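## Task

Get all the beads out of the dispenser and into the white cup, then leave that cup upright on the dispenser's tray. A bead or two spilled on the tray or table is acceptable. The result must hold without the robot supporting anything, so release the cup and pull the grippers away at the end.

## Robot and tools

Robot and frame. Two arms, left_arm and right_arm, face each other across a table in a simulation. All reported poses share one world frame: origin at the table centre, +z up, table surface at z = +0.020 m, and left_arm's base on the +y side. The names left and right do not match image sides. Each gripper's fingers extend along its own +x axis and close along its own y axis. Its reported position is the point between the finger pads, roughly 3 to 4 cm short of the tips, and it can be a little wrong, more so at long reach. Joint ranges (rad), base to hand: waist -3.054 to 3.054, shoulder 0.000 to 3.142, elbow 0.000 to 2.356, wrist pitch -1.571 to 1.571, wrist yaw -1.571 to 1.571, wrist roll -3.142 to 3.142.

The 14-number row. Every motion command is a flat list of 14 numbers, each in [-1, 1], covering both arms even when one stays still: dx, dy, dz, rx, ry, rz, opening for left_arm, then the same seven for right_arm. The first six are an offset, not a pose: a displacement and a rotation vector expressed in that gripper's own axes, measured from the gripper pose shown in the most recent result (or, before any result in the scene, and for later calls within the same reply, from where the hand is when the action begins). A value of 1.0 means 0.6 m or 180 degrees. The opening is absolute: +1 is fully open (0.088 m), empty fingers touch near -0.80, and anything lower closes no further. Allow at least about 0.5 s for a full close. Sending all-zero offsets is not a pause; it pulls the hand back to the reference pose.

execute_actions takes "actions", a list holding at most one item, plus optional "pictures" (boolean). An empty list just reports the state. An item with "rows" (1 to 15 rows of 14 numbers) and "steps" (up to 15, default 15, each 1/30 s) plays one row per step, repeating the final row if rows run out; every row is counted from the same reference pose, not from the row before. An item with only "steps" (up to 300) is a wait counted from the last result, including your reply time. A refused call moves nothing.

move takes "target" (one 14-number row as above, offsets from the last shown pose) and optional "speed" in m/s, 0.002 to 0.5, default 0.25; rotation is capped at twice that in rad/s. Each hand travels a straight line, all finishing together, over 0.5 to 10 s; anything longer is cut off at 10 s. Hands rotate the shorter way. Paths ignore obstacles and the other arm, and hands may lag, drift or overshoot speed, especially near full extension. The opening is sent at the start. Faster moves and targets set deeper past a contact hit and press harder. The result adds a "move:" line with the ending (done, off_target, moving, held, fault) and active limits (paced = pose clipped; held = a check blocked steps, after which the arm may jump fast), plus each hand's distance from its target.

wait takes "seconds" (0 to 10) and sends nothing new. zoom_image takes "camera" (cam_high, cam_low, cam_left_wrist, cam_right_wrist) and "region" [x0, y0, x1, y1] in image pixels from the top-left, at most 504 by 504. show_instructions, with no arguments, shows the scene's reference pages, such as the dispenser manual image. finished_scene takes "scene", the current scene's number; it is irreversible, grades the scene and starts the next. Replying without any tool call ends everything.

Reading results. The state line lists each gripper's position (m), quaternion wxyz and velocities. grip_measured is the finger opening on the command scale; it may be off by about 1 mm per gripper and reads up to 0.061 narrower when squeezing hard. To hold something, command about 0.07 below grip_measured; smaller gaps give a lighter grip. Parts thinner than about 3 mm get weaker grip. A "Hand target" line gives where the controller is currently driving each hand. "pose unreachable" and HELD mark commands the clearance check altered or blocked.

Motion limits. Each step the commanded pose is clipped to within 70 mm and 16 degrees of the measured one, and position wins over orientation if both cannot be met. After an action ends the arm goes at most to its last clipped pose, so large offsets need several actions. Friction can leave hands short or tilted, and tiny moves may not happen; check pose and orientation after each move and correct tilt.

Hazards. Occasional tugs on held parts or pushes on loose objects may occur. Never knock anything off the table. Keep the arms from colliding or pressing each other. Joint load limits (N m): waist 17.4, shoulder 21.6, elbow 21.5, wrist pitch 5.67, wrist yaw 5.65, wrist roll 5.3, held weight included; exceeding one freezes that arm for 10 s. Holding loads heats motors: warnings start at 50 °C, and at 95 °C the arm is held until cool, possibly losing power and going limp. Avoid drops, slips, slams and hard shoves, and do not leave the cup propped by a gripper at the end.

Each tool is called after ">>>" as name(argument=value, ...), one argument or row to a line, values as JSON.

Reference images:

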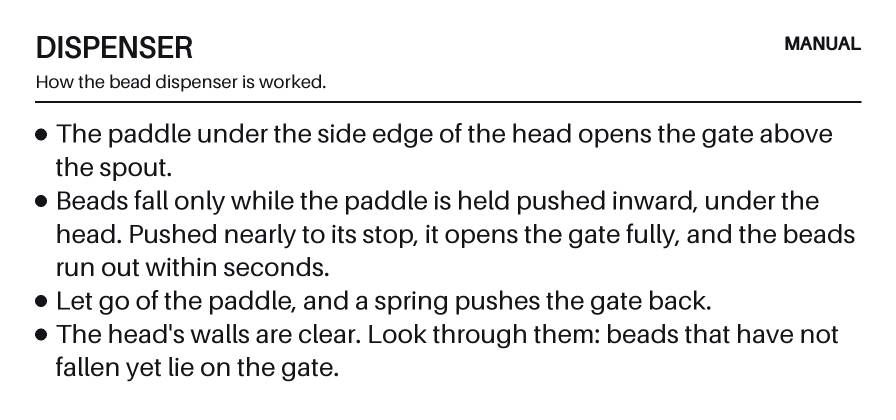

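## Session

>>> execute_actions(
  actions=[],
)

Scene clock: 0.00 s of 4050.00 s.
left_arm: end_effector_position=(-0.2941, +0.2376, +0.1195) grip_measured=+0.819 end_effector_quat_wxyz=(-0.307, +0.263, -0.875, +0.267) end_effector_velocity=(+0.002, -0.001, -0.001) end_effector_angular_velocity=(+0.004, -0.003, +0.012) | right_arm: end_effector_position=(+0.2072, -0.4803, +0.2446) grip_measured=+0.819 end_effector_quat_wxyz=(+0.578, -0.545, +0.531, +0.295) end_effector_velocity=(-0.002, -0.001, -0.000) end_effector_angular_velocity=(+0.003, +0.011, +0.006)
Joint positions: left_arm=[-0.977  2.078  0.637  0.997 -0.399 -2.57   0.079] | right_arm=[-1.081  1.767  1.57  -1.186  0.313 -1.018  0.079]
Joint velocities: left_arm=[ 0.002 -0.002 -0.002 -0.007 -0.007 -0.007 -0.   ] | right_arm=[-0.002 -0.002 -0.002 -0.007 -0.007 -0.007 -0.   ]
Motor temperatures (°C, as the motors report them): left_arm=[26 23 27 25 24 24] | right_arm=[26 26 27 25 25 26]
Heat: left arm: hottest elbow 27 °C (+0.0 °C/min); right arm: hottest elbow 27 °C (+0.0 °C/min).
Hand target (left_arm): -0.294, +0.238, +0.120; +0.307, -0.263, +0.875, -0.267
Hand target (right_arm): +0.207, -0.480, +0.245; +0.578, -0.545, +0.531, +0.295

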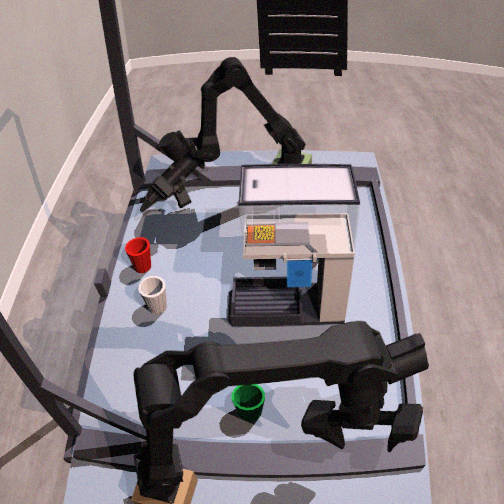

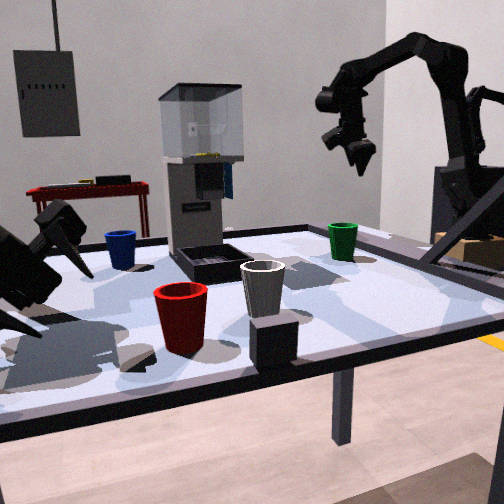

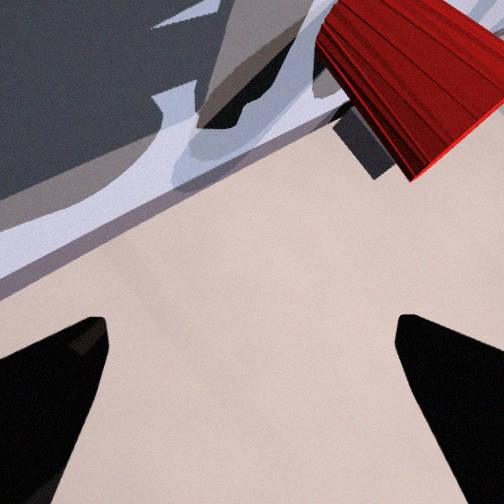

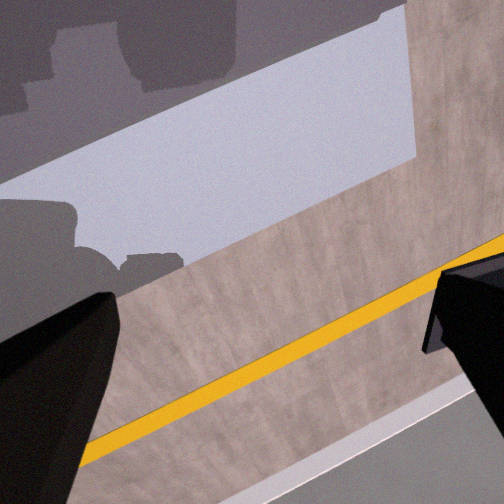

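>>> zoom_image(
  camera="cam_high",
  region=[200, 140, 400, 340],
)

>>> zoom_image(
  camera="cam_low",
  region=[130, 70, 330, 330],
)

>>> zoom_image(
  camera="cam_high",
  region=[100, 220, 220, 340],
)

Region (200, 140, 400, 340) of cam_high's 504x504 image, scaled by 2.520, with more detail than that image has.

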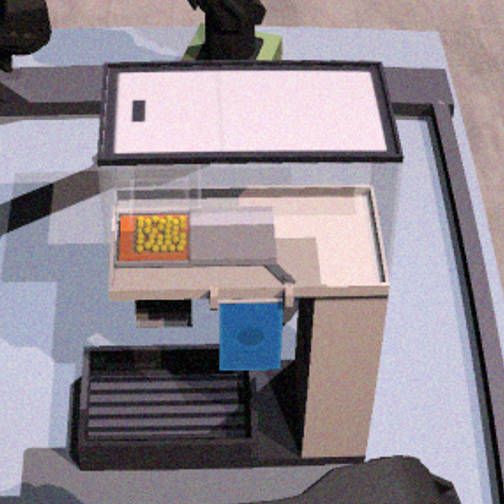

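Region (130, 70, 330, 330) of cam_low's 504x504 image, scaled by 1.938, with more detail than that image has; it fills the left 388 columns of this view, and the rest is white.

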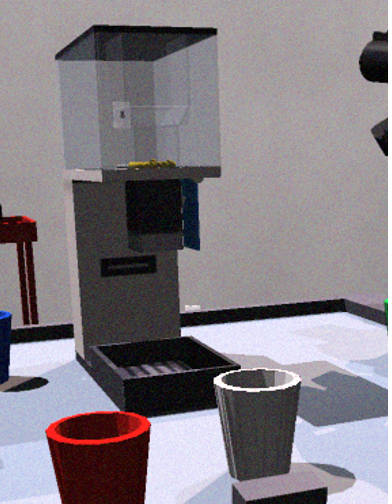

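Region (100, 220, 220, 340) of cam_high's 504x504 image, scaled by 4.200, with more detail than that image has.

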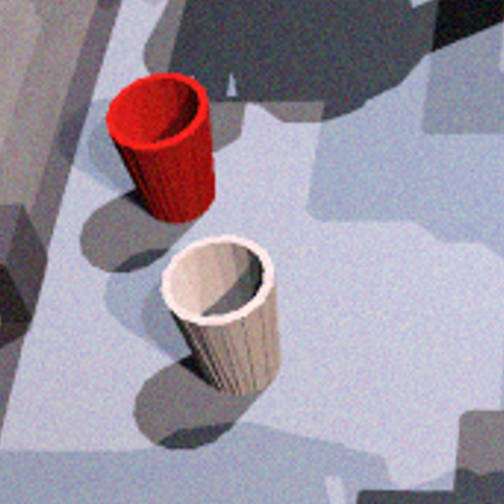

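>>> move(
  target=[0,0,0,0,0,0,1,-0.141,0.773,0.181,-0.0175,-0.4482,0.1388,1],
)

Scene clock: 26.30 s of 4050.00 s.
left_arm: end_effector_position=(-0.2941, +0.2376, +0.1195) grip_measured=+0.979 end_effector_quat_wxyz=(-0.307, +0.263, -0.875, +0.267) end_effector_velocity=(+0.002, -0.001, -0.001) end_effector_angular_velocity=(+0.004, -0.003, +0.012) | right_arm: end_effector_position=(-0.2131, -0.2463, +0.1693) grip_measured=+0.979 end_effector_quat_wxyz=(+0.696, -0.110, +0.123, +0.699) end_effector_velocity=(-0.000, +0.001, +0.000) end_effector_angular_velocity=(+0.017, +0.011, -0.007)
Joint positions: left_arm=[-0.977  2.078  0.637  0.997 -0.399 -2.57   0.087] | right_arm=[0.542 1.273 0.163 0.759 0.334 0.138 0.087]
Joint velocities: left_arm=[ 0.002 -0.002 -0.002 -0.007 -0.007 -0.007  0.   ] | right_arm=[ 0.002  0.027 -0.007  0.051  0.007  0.007 -0.   ]
Motor temperatures (°C, as the motors report them): left_arm=[26 28 28 29 24 24] | right_arm=[26 29 29 26 25 26]
Heat: left arm: hottest wrist pitch 29 °C (+4.6 °C/min); right arm: hottest shoulder 29 °C (+4.6 °C/min).
Hand target (left_arm): -0.294, +0.238, +0.120; +0.307, -0.263, +0.875, -0.267
Hand target (right_arm): -0.212, -0.248, +0.165; +0.697, -0.115, +0.124, +0.697
Off the commanded pose (left_arm): 0.000 m, 0 deg.
Off the commanded pose (right_arm): 0.011 m, 2 deg.
After step 90, 19.57 s passed at rest.
move: off_target (right_arm)
camera_calibration (this result's frames):
cam_right_wrist: T_world_to_cam=[[0.999002, -0.0340048, -0.0289649, 0.214586], [-0.0442869, -0.669402, -0.74158, -0.028595], [0.00582807, 0.742122, -0.670239, 0.37166], [0, 0, 0, 1]] pos_world=[-0.217804, -0.287662, 0.234111]

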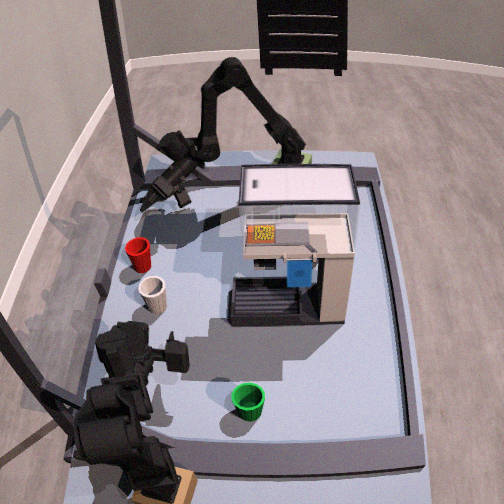

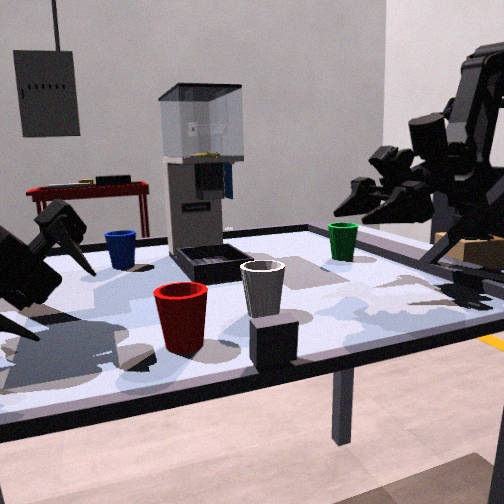

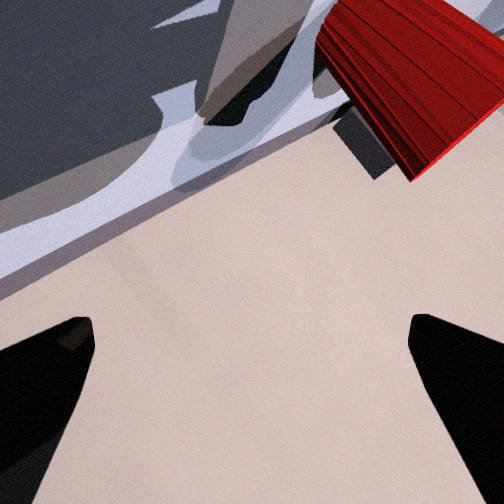

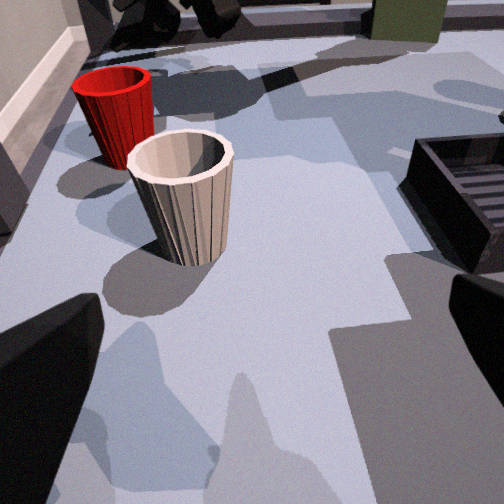

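>>> move(
  target=[0,0,0,0,0,0,1,0.197,0.069,-0.0815,0,0,0,1],
)

Scene clock: 30.37 s of 4050.00 s.
left_arm: end_effector_position=(-0.2941, +0.2376, +0.1195) grip_measured=+0.979 end_effector_quat_wxyz=(-0.307, +0.263, -0.875, +0.267) end_effector_velocity=(-0.000, +0.004, -0.003) end_effector_angular_velocity=(+0.012, -0.006, -0.011) | right_arm: end_effector_position=(-0.2557, -0.1534, +0.0843) grip_measured=+0.979 end_effector_quat_wxyz=(+0.695, -0.110, +0.126, +0.699) end_effector_velocity=(-0.001, +0.003, +0.001) end_effector_angular_velocity=(+0.015, +0.002, +0.007)
Joint positions: left_arm=[-0.977  2.078  0.637  0.997 -0.399 -2.57   0.087] | right_arm=[0.566 2.131 0.508 1.264 0.352 0.153 0.087]
Joint velocities: left_arm=[-0.007  0.002 -0.002 -0.007  0.007 -0.007 -0.   ] | right_arm=[-0.002  0.012  0.007  0.022 -0.007 -0.007 -0.   ]
Motor temperatures (°C, as the motors report them): left_arm=[26 28 28 29 24 24] | right_arm=[26 29 29 27 25 26]
Heat: left arm: hottest wrist pitch 29 °C (+4.0 °C/min); right arm: hottest shoulder 29 °C (+4.0 °C/min).
Hand target (left_arm): -0.294, +0.238, +0.120; +0.307, -0.263, +0.875, -0.267
Hand target (right_arm): -0.256, -0.151, +0.084; +0.696, -0.111, +0.123, +0.699
Off the commanded pose (left_arm): 0.000 m, 0 deg.
Off the commanded pose (right_arm): 0.003 m, 0 deg.
move: done
camera_calibration (this result's frames):
cam_right_wrist: T_world_to_cam=[[0.998901, -0.0318389, -0.0343892, 0.258654], [-0.0468638, -0.673211, -0.737964, -0.0327952], [0.000344728, 0.738764, -0.673964, 0.244392], [0, 0, 0, 1]] pos_world=[-0.259991, -0.194391, 0.149404]

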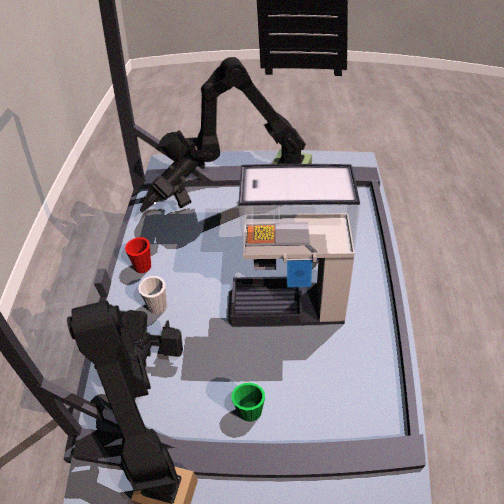

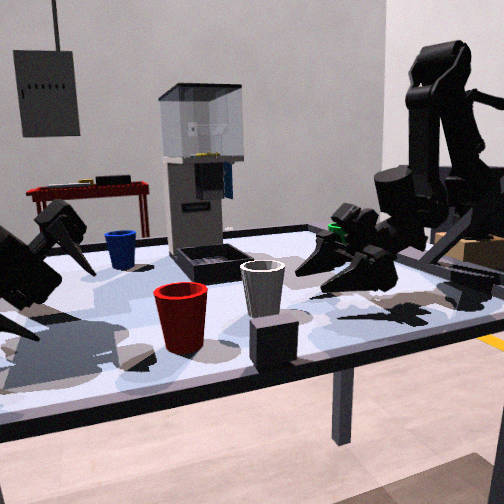

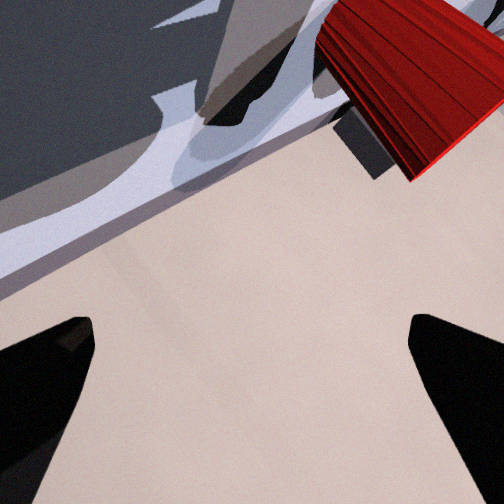

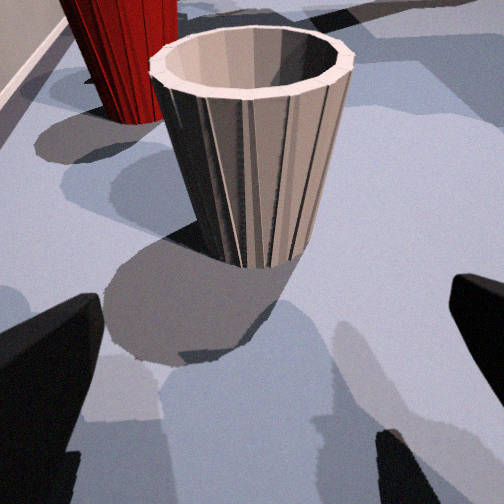

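>>> move(
  target=[0,0,0,0,0,0,1,0.175,0.004,0.044,0,0,0,1],
  speed=0.1,
)

Scene clock: 35.20 s of 4050.00 s.
left_arm: end_effector_position=(-0.2941, +0.2376, +0.1195) grip_measured=+0.979 end_effector_quat_wxyz=(-0.307, +0.263, -0.875, +0.267) end_effector_velocity=(-0.003, +0.001, +0.003) end_effector_angular_velocity=(+0.014, +0.026, -0.000) | right_arm: end_effector_position=(-0.2588, -0.0483, +0.0756) grip_measured=+0.979 end_effector_quat_wxyz=(+0.696, -0.109, +0.127, +0.698) end_effector_velocity=(-0.000, +0.002, -0.000) end_effector_angular_velocity=(-0.003, -0.005, +0.007)
Joint positions: left_arm=[-0.977  2.078  0.637  0.997 -0.399 -2.57   0.087] | right_arm=[0.469 2.316 0.95  1.018 0.264 0.121 0.087]
Joint velocities: left_arm=[-0.002 -0.002  0.002  0.007  0.007 -0.022  0.   ] | right_arm=[-0.002  0.002  0.007 -0.007 -0.007 -0.007 -0.   ]
Motor temperatures (°C, as the motors report them): left_arm=[26 29 28 30 24 24] | right_arm=[26 29 29 27 25 26]
Heat: left arm: hottest wrist pitch 30 °C (+5.1 °C/min); right arm: hottest shoulder 29 °C (+3.4 °C/min).
Hand target (left_arm): -0.294, +0.238, +0.120; +0.307, -0.263, +0.875, -0.267
Hand target (right_arm): -0.259, -0.046, +0.074; +0.695, -0.111, +0.126, +0.699
Off the commanded pose (left_arm): 0.000 m, 0 deg.
Off the commanded pose (right_arm): 0.003 m, 0 deg.
After step 90, 0.23 s passed at rest.
move: done
camera_calibration (this result's frames):
cam_right_wrist: T_world_to_cam=[[0.998679, -0.0362036, -0.0364639, 0.264674], [-0.0513365, -0.672479, -0.738334, 0.0302666], [0.00220913, 0.73923, -0.673449, 0.161363], [0, 0, 0, 1]] pos_world=[-0.263127, -0.0893482, 0.140667]

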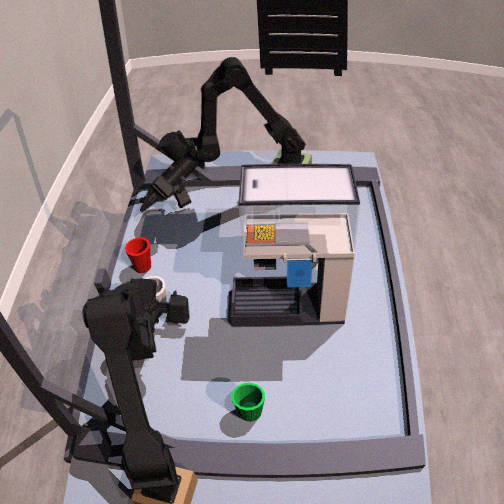

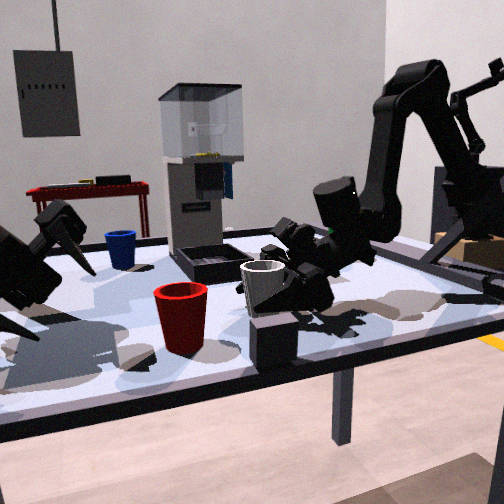

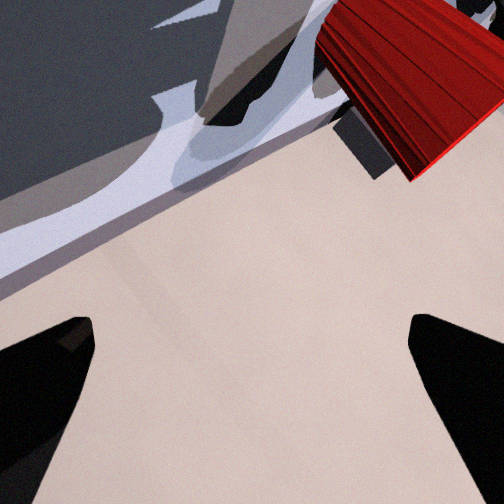

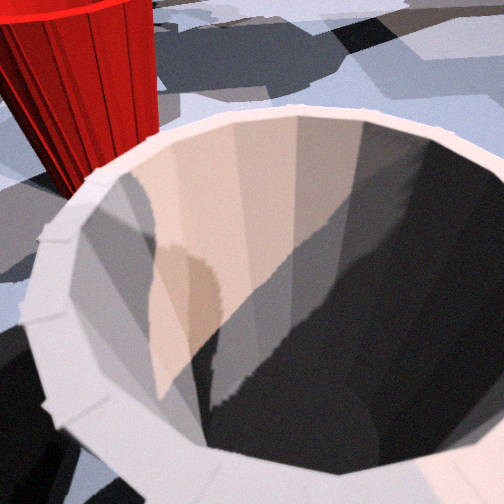

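>>> execute_actions(
  actions=[
    {"rows":[[0,0,0,0,0,0,1,0,0,0,0,0,0,0.3]],"steps":15},
  ],
)

Scene clock: 37.70 s of 4050.00 s.
left_arm: end_effector_position=(-0.2941, +0.2376, +0.1195) grip_measured=+0.979 end_effector_quat_wxyz=(-0.307, +0.263, -0.875, +0.267) end_effector_velocity=(+0.002, +0.001, -0.003) end_effector_angular_velocity=(+0.006, -0.008, +0.007) | right_arm: end_effector_position=(-0.2589, -0.0480, +0.0756) grip_measured=+0.318 end_effector_quat_wxyz=(+0.696, -0.109, +0.127, +0.698) end_effector_velocity=(+0.003, -0.002, -0.004) end_effector_angular_velocity=(-0.020, -0.016, -0.007)
Joint positions: left_arm=[-0.977  2.078  0.637  0.997 -0.399 -2.57   0.087] | right_arm=[0.469 2.317 0.952 1.017 0.264 0.121 0.055]
Joint velocities: left_arm=[-0.002  0.002 -0.002 -0.007 -0.007 -0.007  0.   ] | right_arm=[-0.002 -0.002 -0.002 -0.022  0.007 -0.007 -0.006]
Motor temperatures (°C, as the motors report them): left_arm=[26 29 28 30 24 24] | right_arm=[26 29 29 28 25 26]
Heat: left arm: hottest wrist pitch 30 °C (+4.8 °C/min); right arm: hottest shoulder 29 °C (+3.2 °C/min).
Hand target (left_arm): -0.294, +0.238, +0.120; +0.307, -0.263, +0.875, -0.267
Hand target (right_arm): -0.259, -0.048, +0.076; +0.696, -0.109, +0.127, +0.698
Off the commanded pose (left_arm): 0.000 m, 0 deg.
Off the commanded pose (right_arm): 0.000 m, 0 deg.
Steps of this call (steps 1 to 60: nothing new was sent; steps 61 to 75: all 15 steps of this action). Readings (end_effector_position):
61: left_arm (-0.2941, +0.2376, +0.1195) | right_arm (-0.2589, -0.0480, +0.0756)
62: left_arm (-0.2941, +0.2376, +0.1195) | right_arm (-0.2589, -0.0480, +0.0756)
64: left_arm (-0.2941, +0.2376, +0.1195) | right_arm (-0.2589, -0.0480, +0.0756)
68: left_arm (-0.2941, +0.2376, +0.1195) | right_arm (-0.2589, -0.0480, +0.0756)
75: the state above
camera_calibration (this result's frames):
cam_right_wrist: T_world_to_cam=[[0.998679, -0.0362036, -0.0364639, 0.264774], [-0.0513365, -0.672479, -0.738334, 0.0304296], [0.00220913, 0.73923, -0.673449, 0.161098], [0, 0, 0, 1]] pos_world=[-0.263218, -0.0890398, 0.140614]

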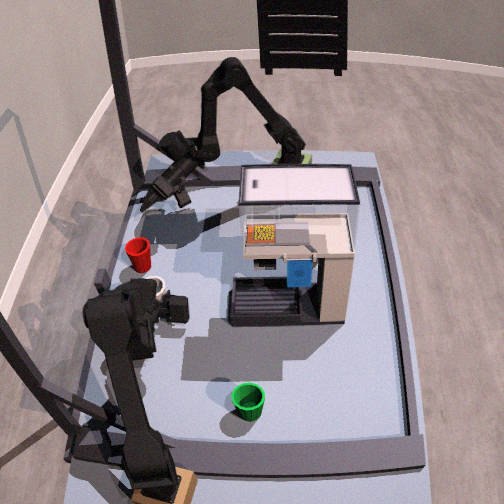

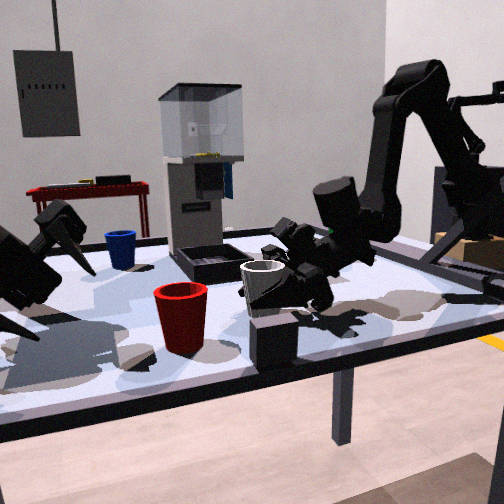

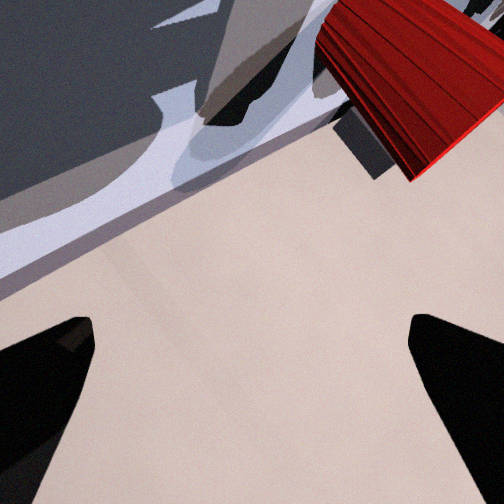

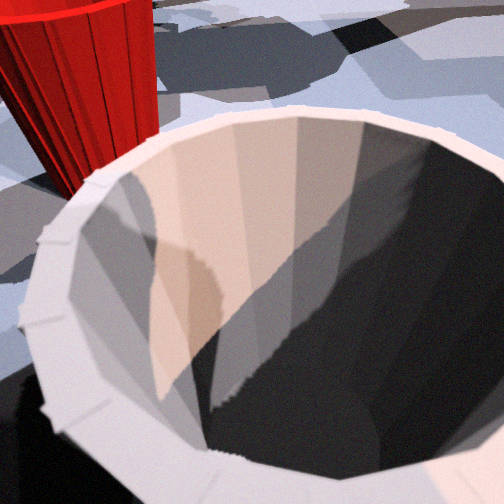

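>>> move(
  target=[0,0,0,0,0,0,1,-0.067,0,0.166,0,0,0,0.24],
  speed=0.15,
)

>>> move(
  target=[0,0,0,0,0,0,1,-0.15,-0.44,-0.05,0,0,0,0.24],
  speed=0.2,
)

Scene clock: 42.03 s of 4050.00 s.
left_arm: end_effector_position=(-0.2941, +0.2376, +0.1195) grip_measured=+0.979 end_effector_quat_wxyz=(-0.307, +0.263, -0.875, +0.267) end_effector_velocity=(-0.002, +0.001, +0.003) end_effector_angular_velocity=(-0.002, +0.015, +0.002) | right_arm: end_effector_position=(-0.2555, -0.0575, +0.1649) grip_measured=+0.256 end_effector_quat_wxyz=(+0.695, -0.127, +0.137, +0.694) end_effector_velocity=(+0.003, -0.001, +0.003) end_effector_angular_velocity=(-0.008, -0.020, +0.008)
Joint positions: left_arm=[-0.977  2.078  0.637  0.997 -0.399 -2.57   0.087] | right_arm=[0.467 1.973 0.944 0.639 0.264 0.121 0.052]
Joint velocities: left_arm=[-0.007 -0.002  0.002  0.007 -0.007 -0.007  0.   ] | right_arm=[-0.007 -0.017 -0.002 -0.022 -0.007 -0.022 -0.   ]
Motor temperatures (°C, as the motors report them): left_arm=[26 30 28 30 24 24] | right_arm=[26 30 29 28 25 26]
Heat: left arm: hottest shoulder 30 °C (+4.3 °C/min); right arm: hottest shoulder 30 °C (+4.3 °C/min).
Hand target (left_arm): -0.294, +0.238, +0.120; +0.307, -0.263, +0.875, -0.267
Hand target (right_arm): -0.256, -0.053, +0.183; +0.696, -0.109, +0.127, +0.698
Off the commanded pose (left_arm): 0.000 m, 0 deg.
Off the commanded pose (right_arm): 0.018 m, 2 deg.
After step 90, 0.07 s passed at rest.
move: off_target (right_arm)
camera_calibration (this result's frames):
cam_right_wrist: T_world_to_cam=[[0.998992, -0.038554, -0.0229782, 0.261991], [-0.0434406, -0.701861, -0.710988, 0.0859639], [0.0112839, 0.71127, -0.702828, 0.233887], [0, 0, 0, 1]] pos_world=[-0.260632, -0.0959215, 0.231522]

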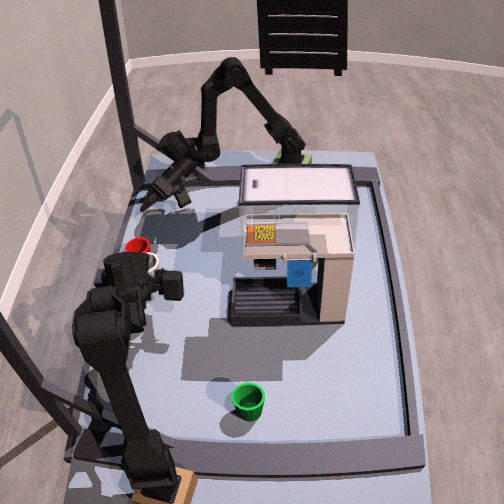

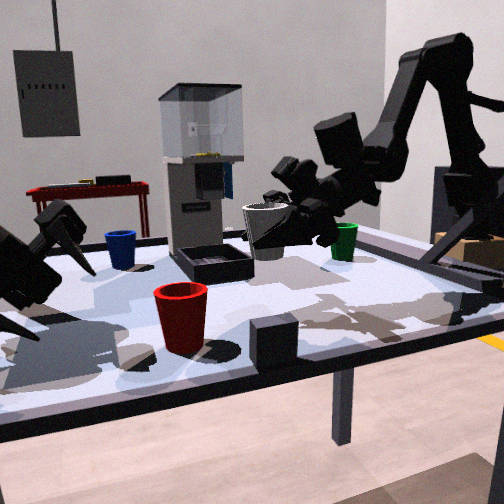

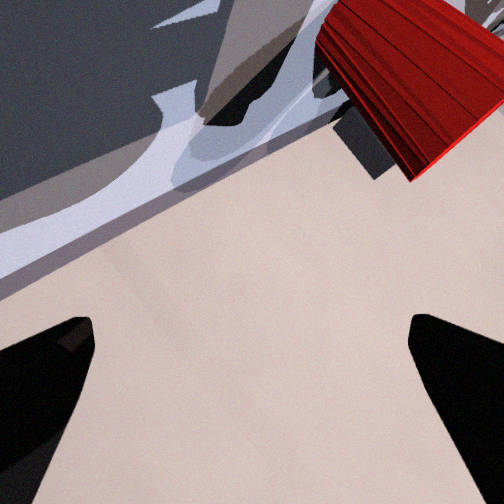

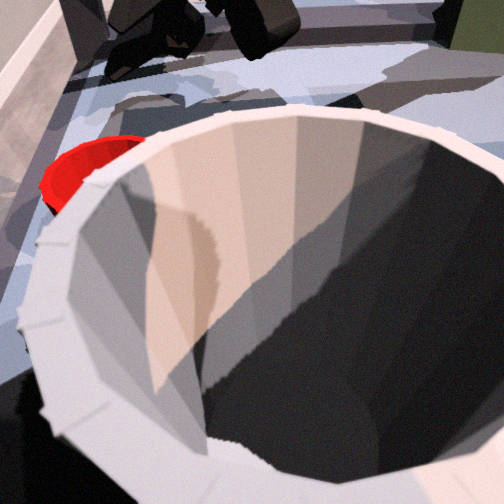

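Scene clock: 43.93 s of 4050.00 s.
left_arm: end_effector_position=(-0.2941, +0.2376, +0.1195) grip_measured=+0.979 end_effector_quat_wxyz=(-0.307, +0.263, -0.875, +0.267) end_effector_velocity=(+0.004, -0.001, -0.004) end_effector_angular_velocity=(+0.009, -0.017, +0.012) | right_arm: end_effector_position=(+0.0064, -0.1565, +0.1580) grip_measured=+0.256 end_effector_quat_wxyz=(+0.695, -0.134, +0.149, +0.690) end_effector_velocity=(+0.005, -0.004, -0.001) end_effector_angular_velocity=(-0.009, -0.003, +0.006)
Joint positions: left_arm=[-0.977  2.078  0.637  0.997 -0.399 -2.57   0.087] | right_arm=[-0.381  1.778  0.667  0.646 -0.51  -0.22   0.052]
Joint velocities: left_arm=[ 0.002 -0.002 -0.002 -0.022 -0.007 -0.007  0.   ] | right_arm=[-0.022 -0.002  0.002 -0.022 -0.022 -0.022 -0.   ]
Motor temperatures (°C, as the motors report them): left_arm=[26 30 28 30 24 24] | right_arm=[26 31 29 28 25 26]
Heat: left arm: hottest shoulder 30 °C (+4.1 °C/min); right arm: hottest shoulder 31 °C (+5.5 °C/min).
Hand target (left_arm): -0.294, +0.238, +0.120; +0.307, -0.263, +0.875, -0.267
Hand target (right_arm): +0.010, -0.153, +0.167; +0.695, -0.132, +0.135, +0.693
Off the commanded pose (left_arm): 0.000 m, 0 deg.
Off the commanded pose (right_arm): 0.009 m, 2 deg.
move: off_target (right_arm)
camera_calibration (this result's frames):
cam_right_wrist: T_world_to_cam=[[0.99854, -0.0463631, -0.0277051, -0.00404484], [-0.0526306, -0.720064, -0.691909, 0.0171921], [0.0121297, 0.692357, -0.721453, 0.296409], [0, 0, 0, 1]] pos_world=[0.00134843, -0.193029, 0.225628]

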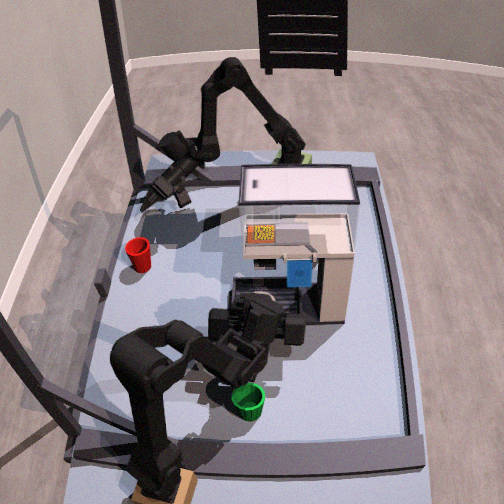

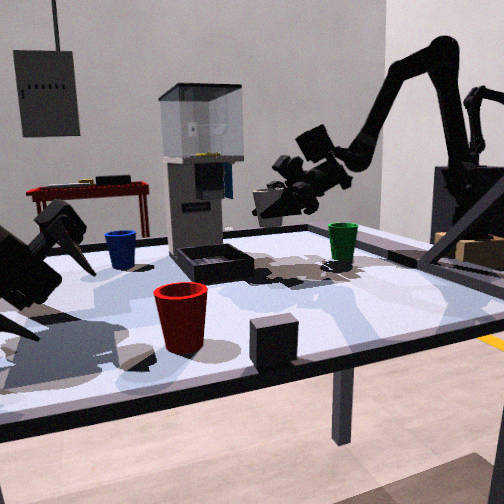

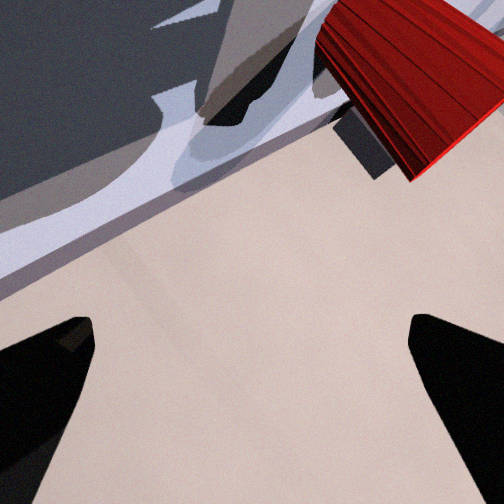

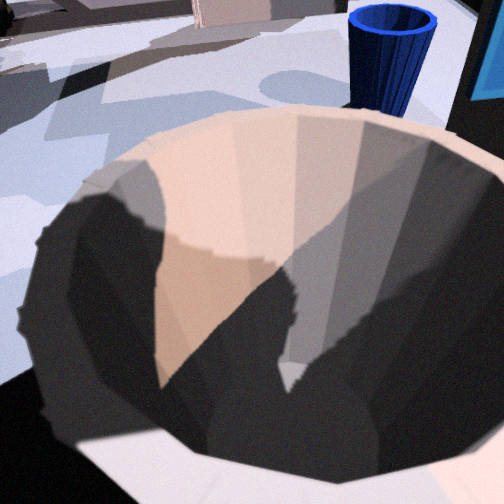

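>>> move(
  target=[0,0,0,0,0,0,1,0.02,-0.007,-0.046,0,-0.017,0,0.24],
  speed=0.1,
)

Scene clock: 50.53 s of 4050.00 s.
left_arm: end_effector_position=(-0.2941, +0.2376, +0.1195) grip_measured=+0.979 end_effector_quat_wxyz=(-0.307, +0.263, -0.875, +0.267) end_effector_velocity=(+0.001, +0.000, -0.000) end_effector_angular_velocity=(+0.006, -0.008, +0.007) | right_arm: end_effector_position=(+0.0104, -0.1552, +0.1292) grip_measured=+0.256 end_effector_quat_wxyz=(+0.700, -0.119, +0.128, +0.692) end_effector_velocity=(-0.004, -0.003, -0.007) end_effector_angular_velocity=(-0.010, +0.023, +0.015)
Joint positions: left_arm=[-0.977  2.078  0.637  0.997 -0.399 -2.57   0.087] | right_arm=[-0.392  1.934  0.626  0.898 -0.526 -0.203  0.052]
Joint velocities: left_arm=[-0.002 -0.007  0.002 -0.022 -0.007 -0.007  0.   ] | right_arm=[-0.002  0.012 -0.012  0.007 -0.022  0.007 -0.   ]
Motor temperatures (°C, as the motors report them): left_arm=[26 30 28 31 24 24] | right_arm=[26 31 29 29 25 26]
Heat: left arm: hottest wrist pitch 31 °C (+4.7 °C/min); right arm: hottest shoulder 31 °C (+4.7 °C/min).
Hand target (left_arm): -0.294, +0.238, +0.120; +0.307, -0.263, +0.875, -0.267
Hand target (right_arm): +0.010, -0.157, +0.128; +0.699, -0.115, +0.130, +0.694
Off the commanded pose (left_arm): 0.000 m, 0 deg.
Off the commanded pose (right_arm): 0.002 m, 0 deg.
After step 90, 2.70 s passed at rest.
move: done
camera_calibration (this result's frames):
cam_right_wrist: T_world_to_cam=[[0.9986, -0.0483375, -0.021466, -0.00985765], [-0.048739, -0.683427, -0.72839, 0.0087111], [0.0205381, 0.728417, -0.684826, 0.275458], [0, 0, 0, 1]] pos_world=[0.00461103, -0.195172, 0.194775]

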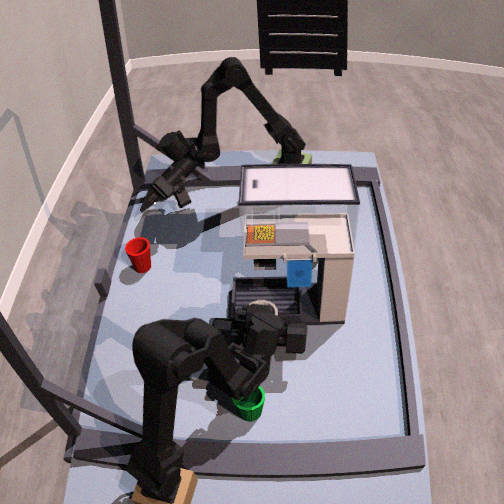

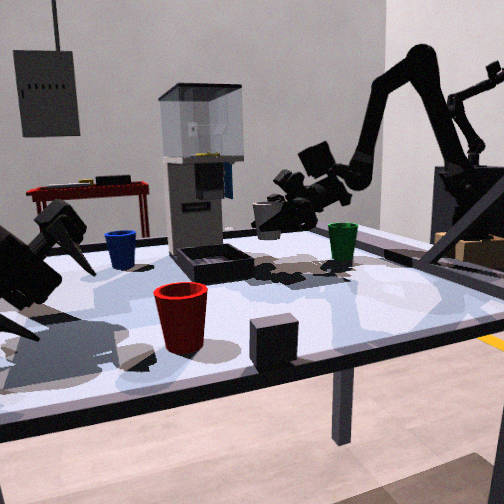

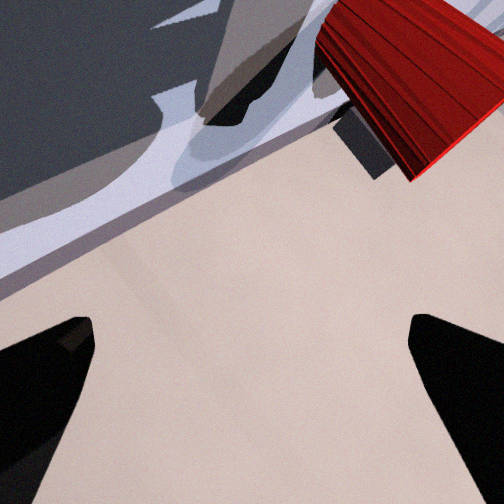

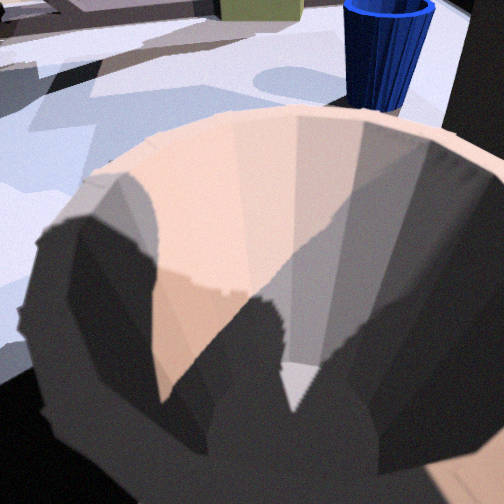

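>>> move(
  target=[0,0,0,0,0,0,1,0.141,0,0.052,0,0,0,0.24],
  speed=0.08,
)

>>> zoom_image(
  camera="cam_low",
  region=[150, 130, 350, 300],
)

>>> zoom_image(
  camera="cam_high",
  region=[200, 200, 380, 380],
)

Scene clock: 54.27 s of 4050.00 s.
left_arm: end_effector_position=(-0.2941, +0.2376, +0.1195) grip_measured=+0.979 end_effector_quat_wxyz=(-0.307, +0.263, -0.875, +0.267) end_effector_velocity=(-0.001, -0.000, +0.002) end_effector_angular_velocity=(+0.011, +0.015, +0.013) | right_arm: end_effector_position=(+0.0096, -0.0703, +0.1244) grip_measured=+0.256 end_effector_quat_wxyz=(+0.698, -0.122, +0.134, +0.693) end_effector_velocity=(+0.001, +0.001, -0.002) end_effector_angular_velocity=(-0.005, +0.013, +0.002)
Joint positions: left_arm=[-0.977  2.078  0.637  0.997 -0.399 -2.57   0.087] | right_arm=[-0.267  2.125  0.956  0.769 -0.413 -0.151  0.052]
Joint velocities: left_arm=[-0.002 -0.007  0.002 -0.007 -0.007 -0.022 -0.   ] | right_arm=[-0.002  0.007  0.007 -0.007 -0.007  0.007 -0.   ]
Motor temperatures (°C, as the motors report them): left_arm=[26 31 28 31 24 24] | right_arm=[26 31 29 29 25 26]
Heat: left arm: hottest shoulder 31 °C (+4.4 °C/min); right arm: hottest shoulder 31 °C (+4.4 °C/min).
Hand target (left_arm): -0.294, +0.238, +0.120; +0.307, -0.263, +0.875, -0.267
Hand target (right_arm): +0.011, -0.065, +0.129; +0.700, -0.118, +0.128, +0.692
Off the commanded pose (left_arm): 0.000 m, 0 deg.
Off the commanded pose (right_arm): 0.007 m, 1 deg.
move: done
camera_calibration (this result's frames):
cam_right_wrist: T_world_to_cam=[[0.998618, -0.0455379, -0.0262197, -0.00432896], [-0.0504897, -0.693284, -0.718893, 0.0613943], [0.0145592, 0.719224, -0.694626, 0.210978], [0, 0, 0, 1]] pos_world=[0.00435111, -0.109374, 0.190573]

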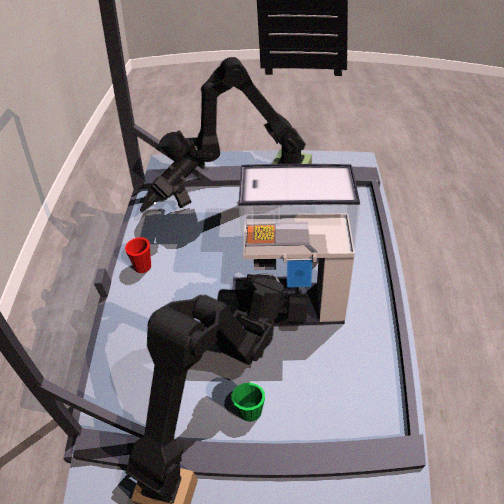

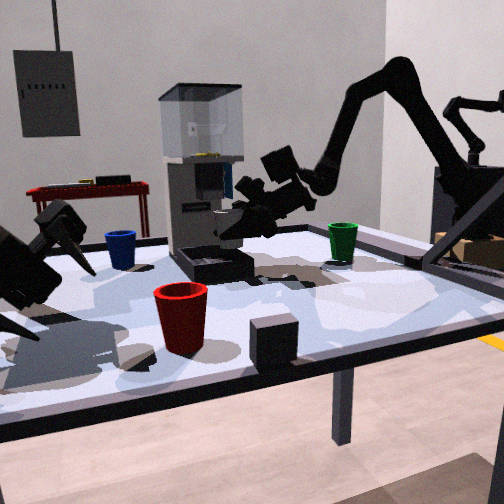

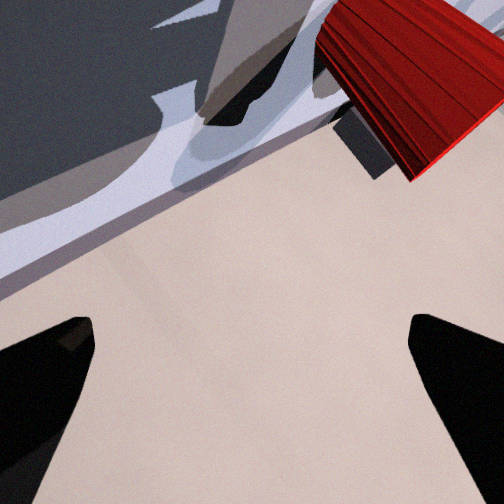

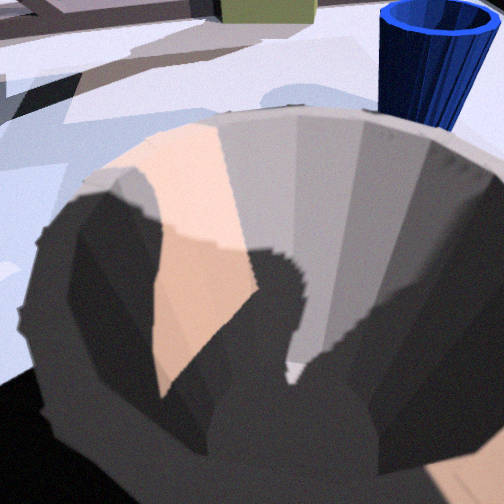

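Region (150, 130, 350, 300) of cam_low's 504x504 image, scaled by 2.520, with more detail than that image has; it fills the top 428 rows of this view, and the rest is white.

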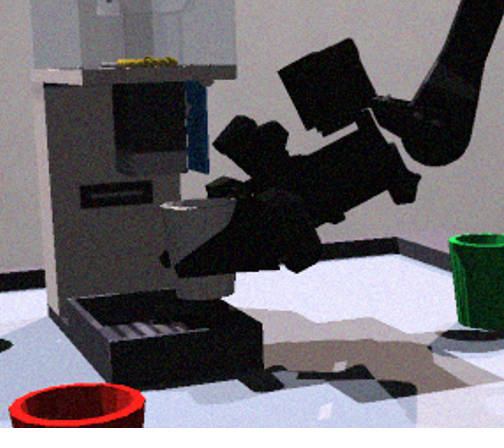

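Region (200, 200, 380, 380) of cam_high's 504x504 image, scaled by 2.800, with more detail than that image has.

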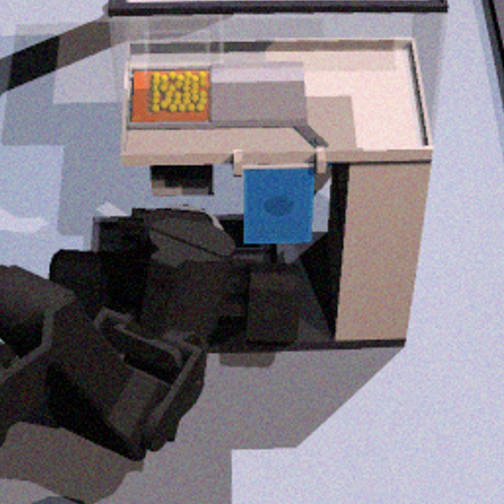

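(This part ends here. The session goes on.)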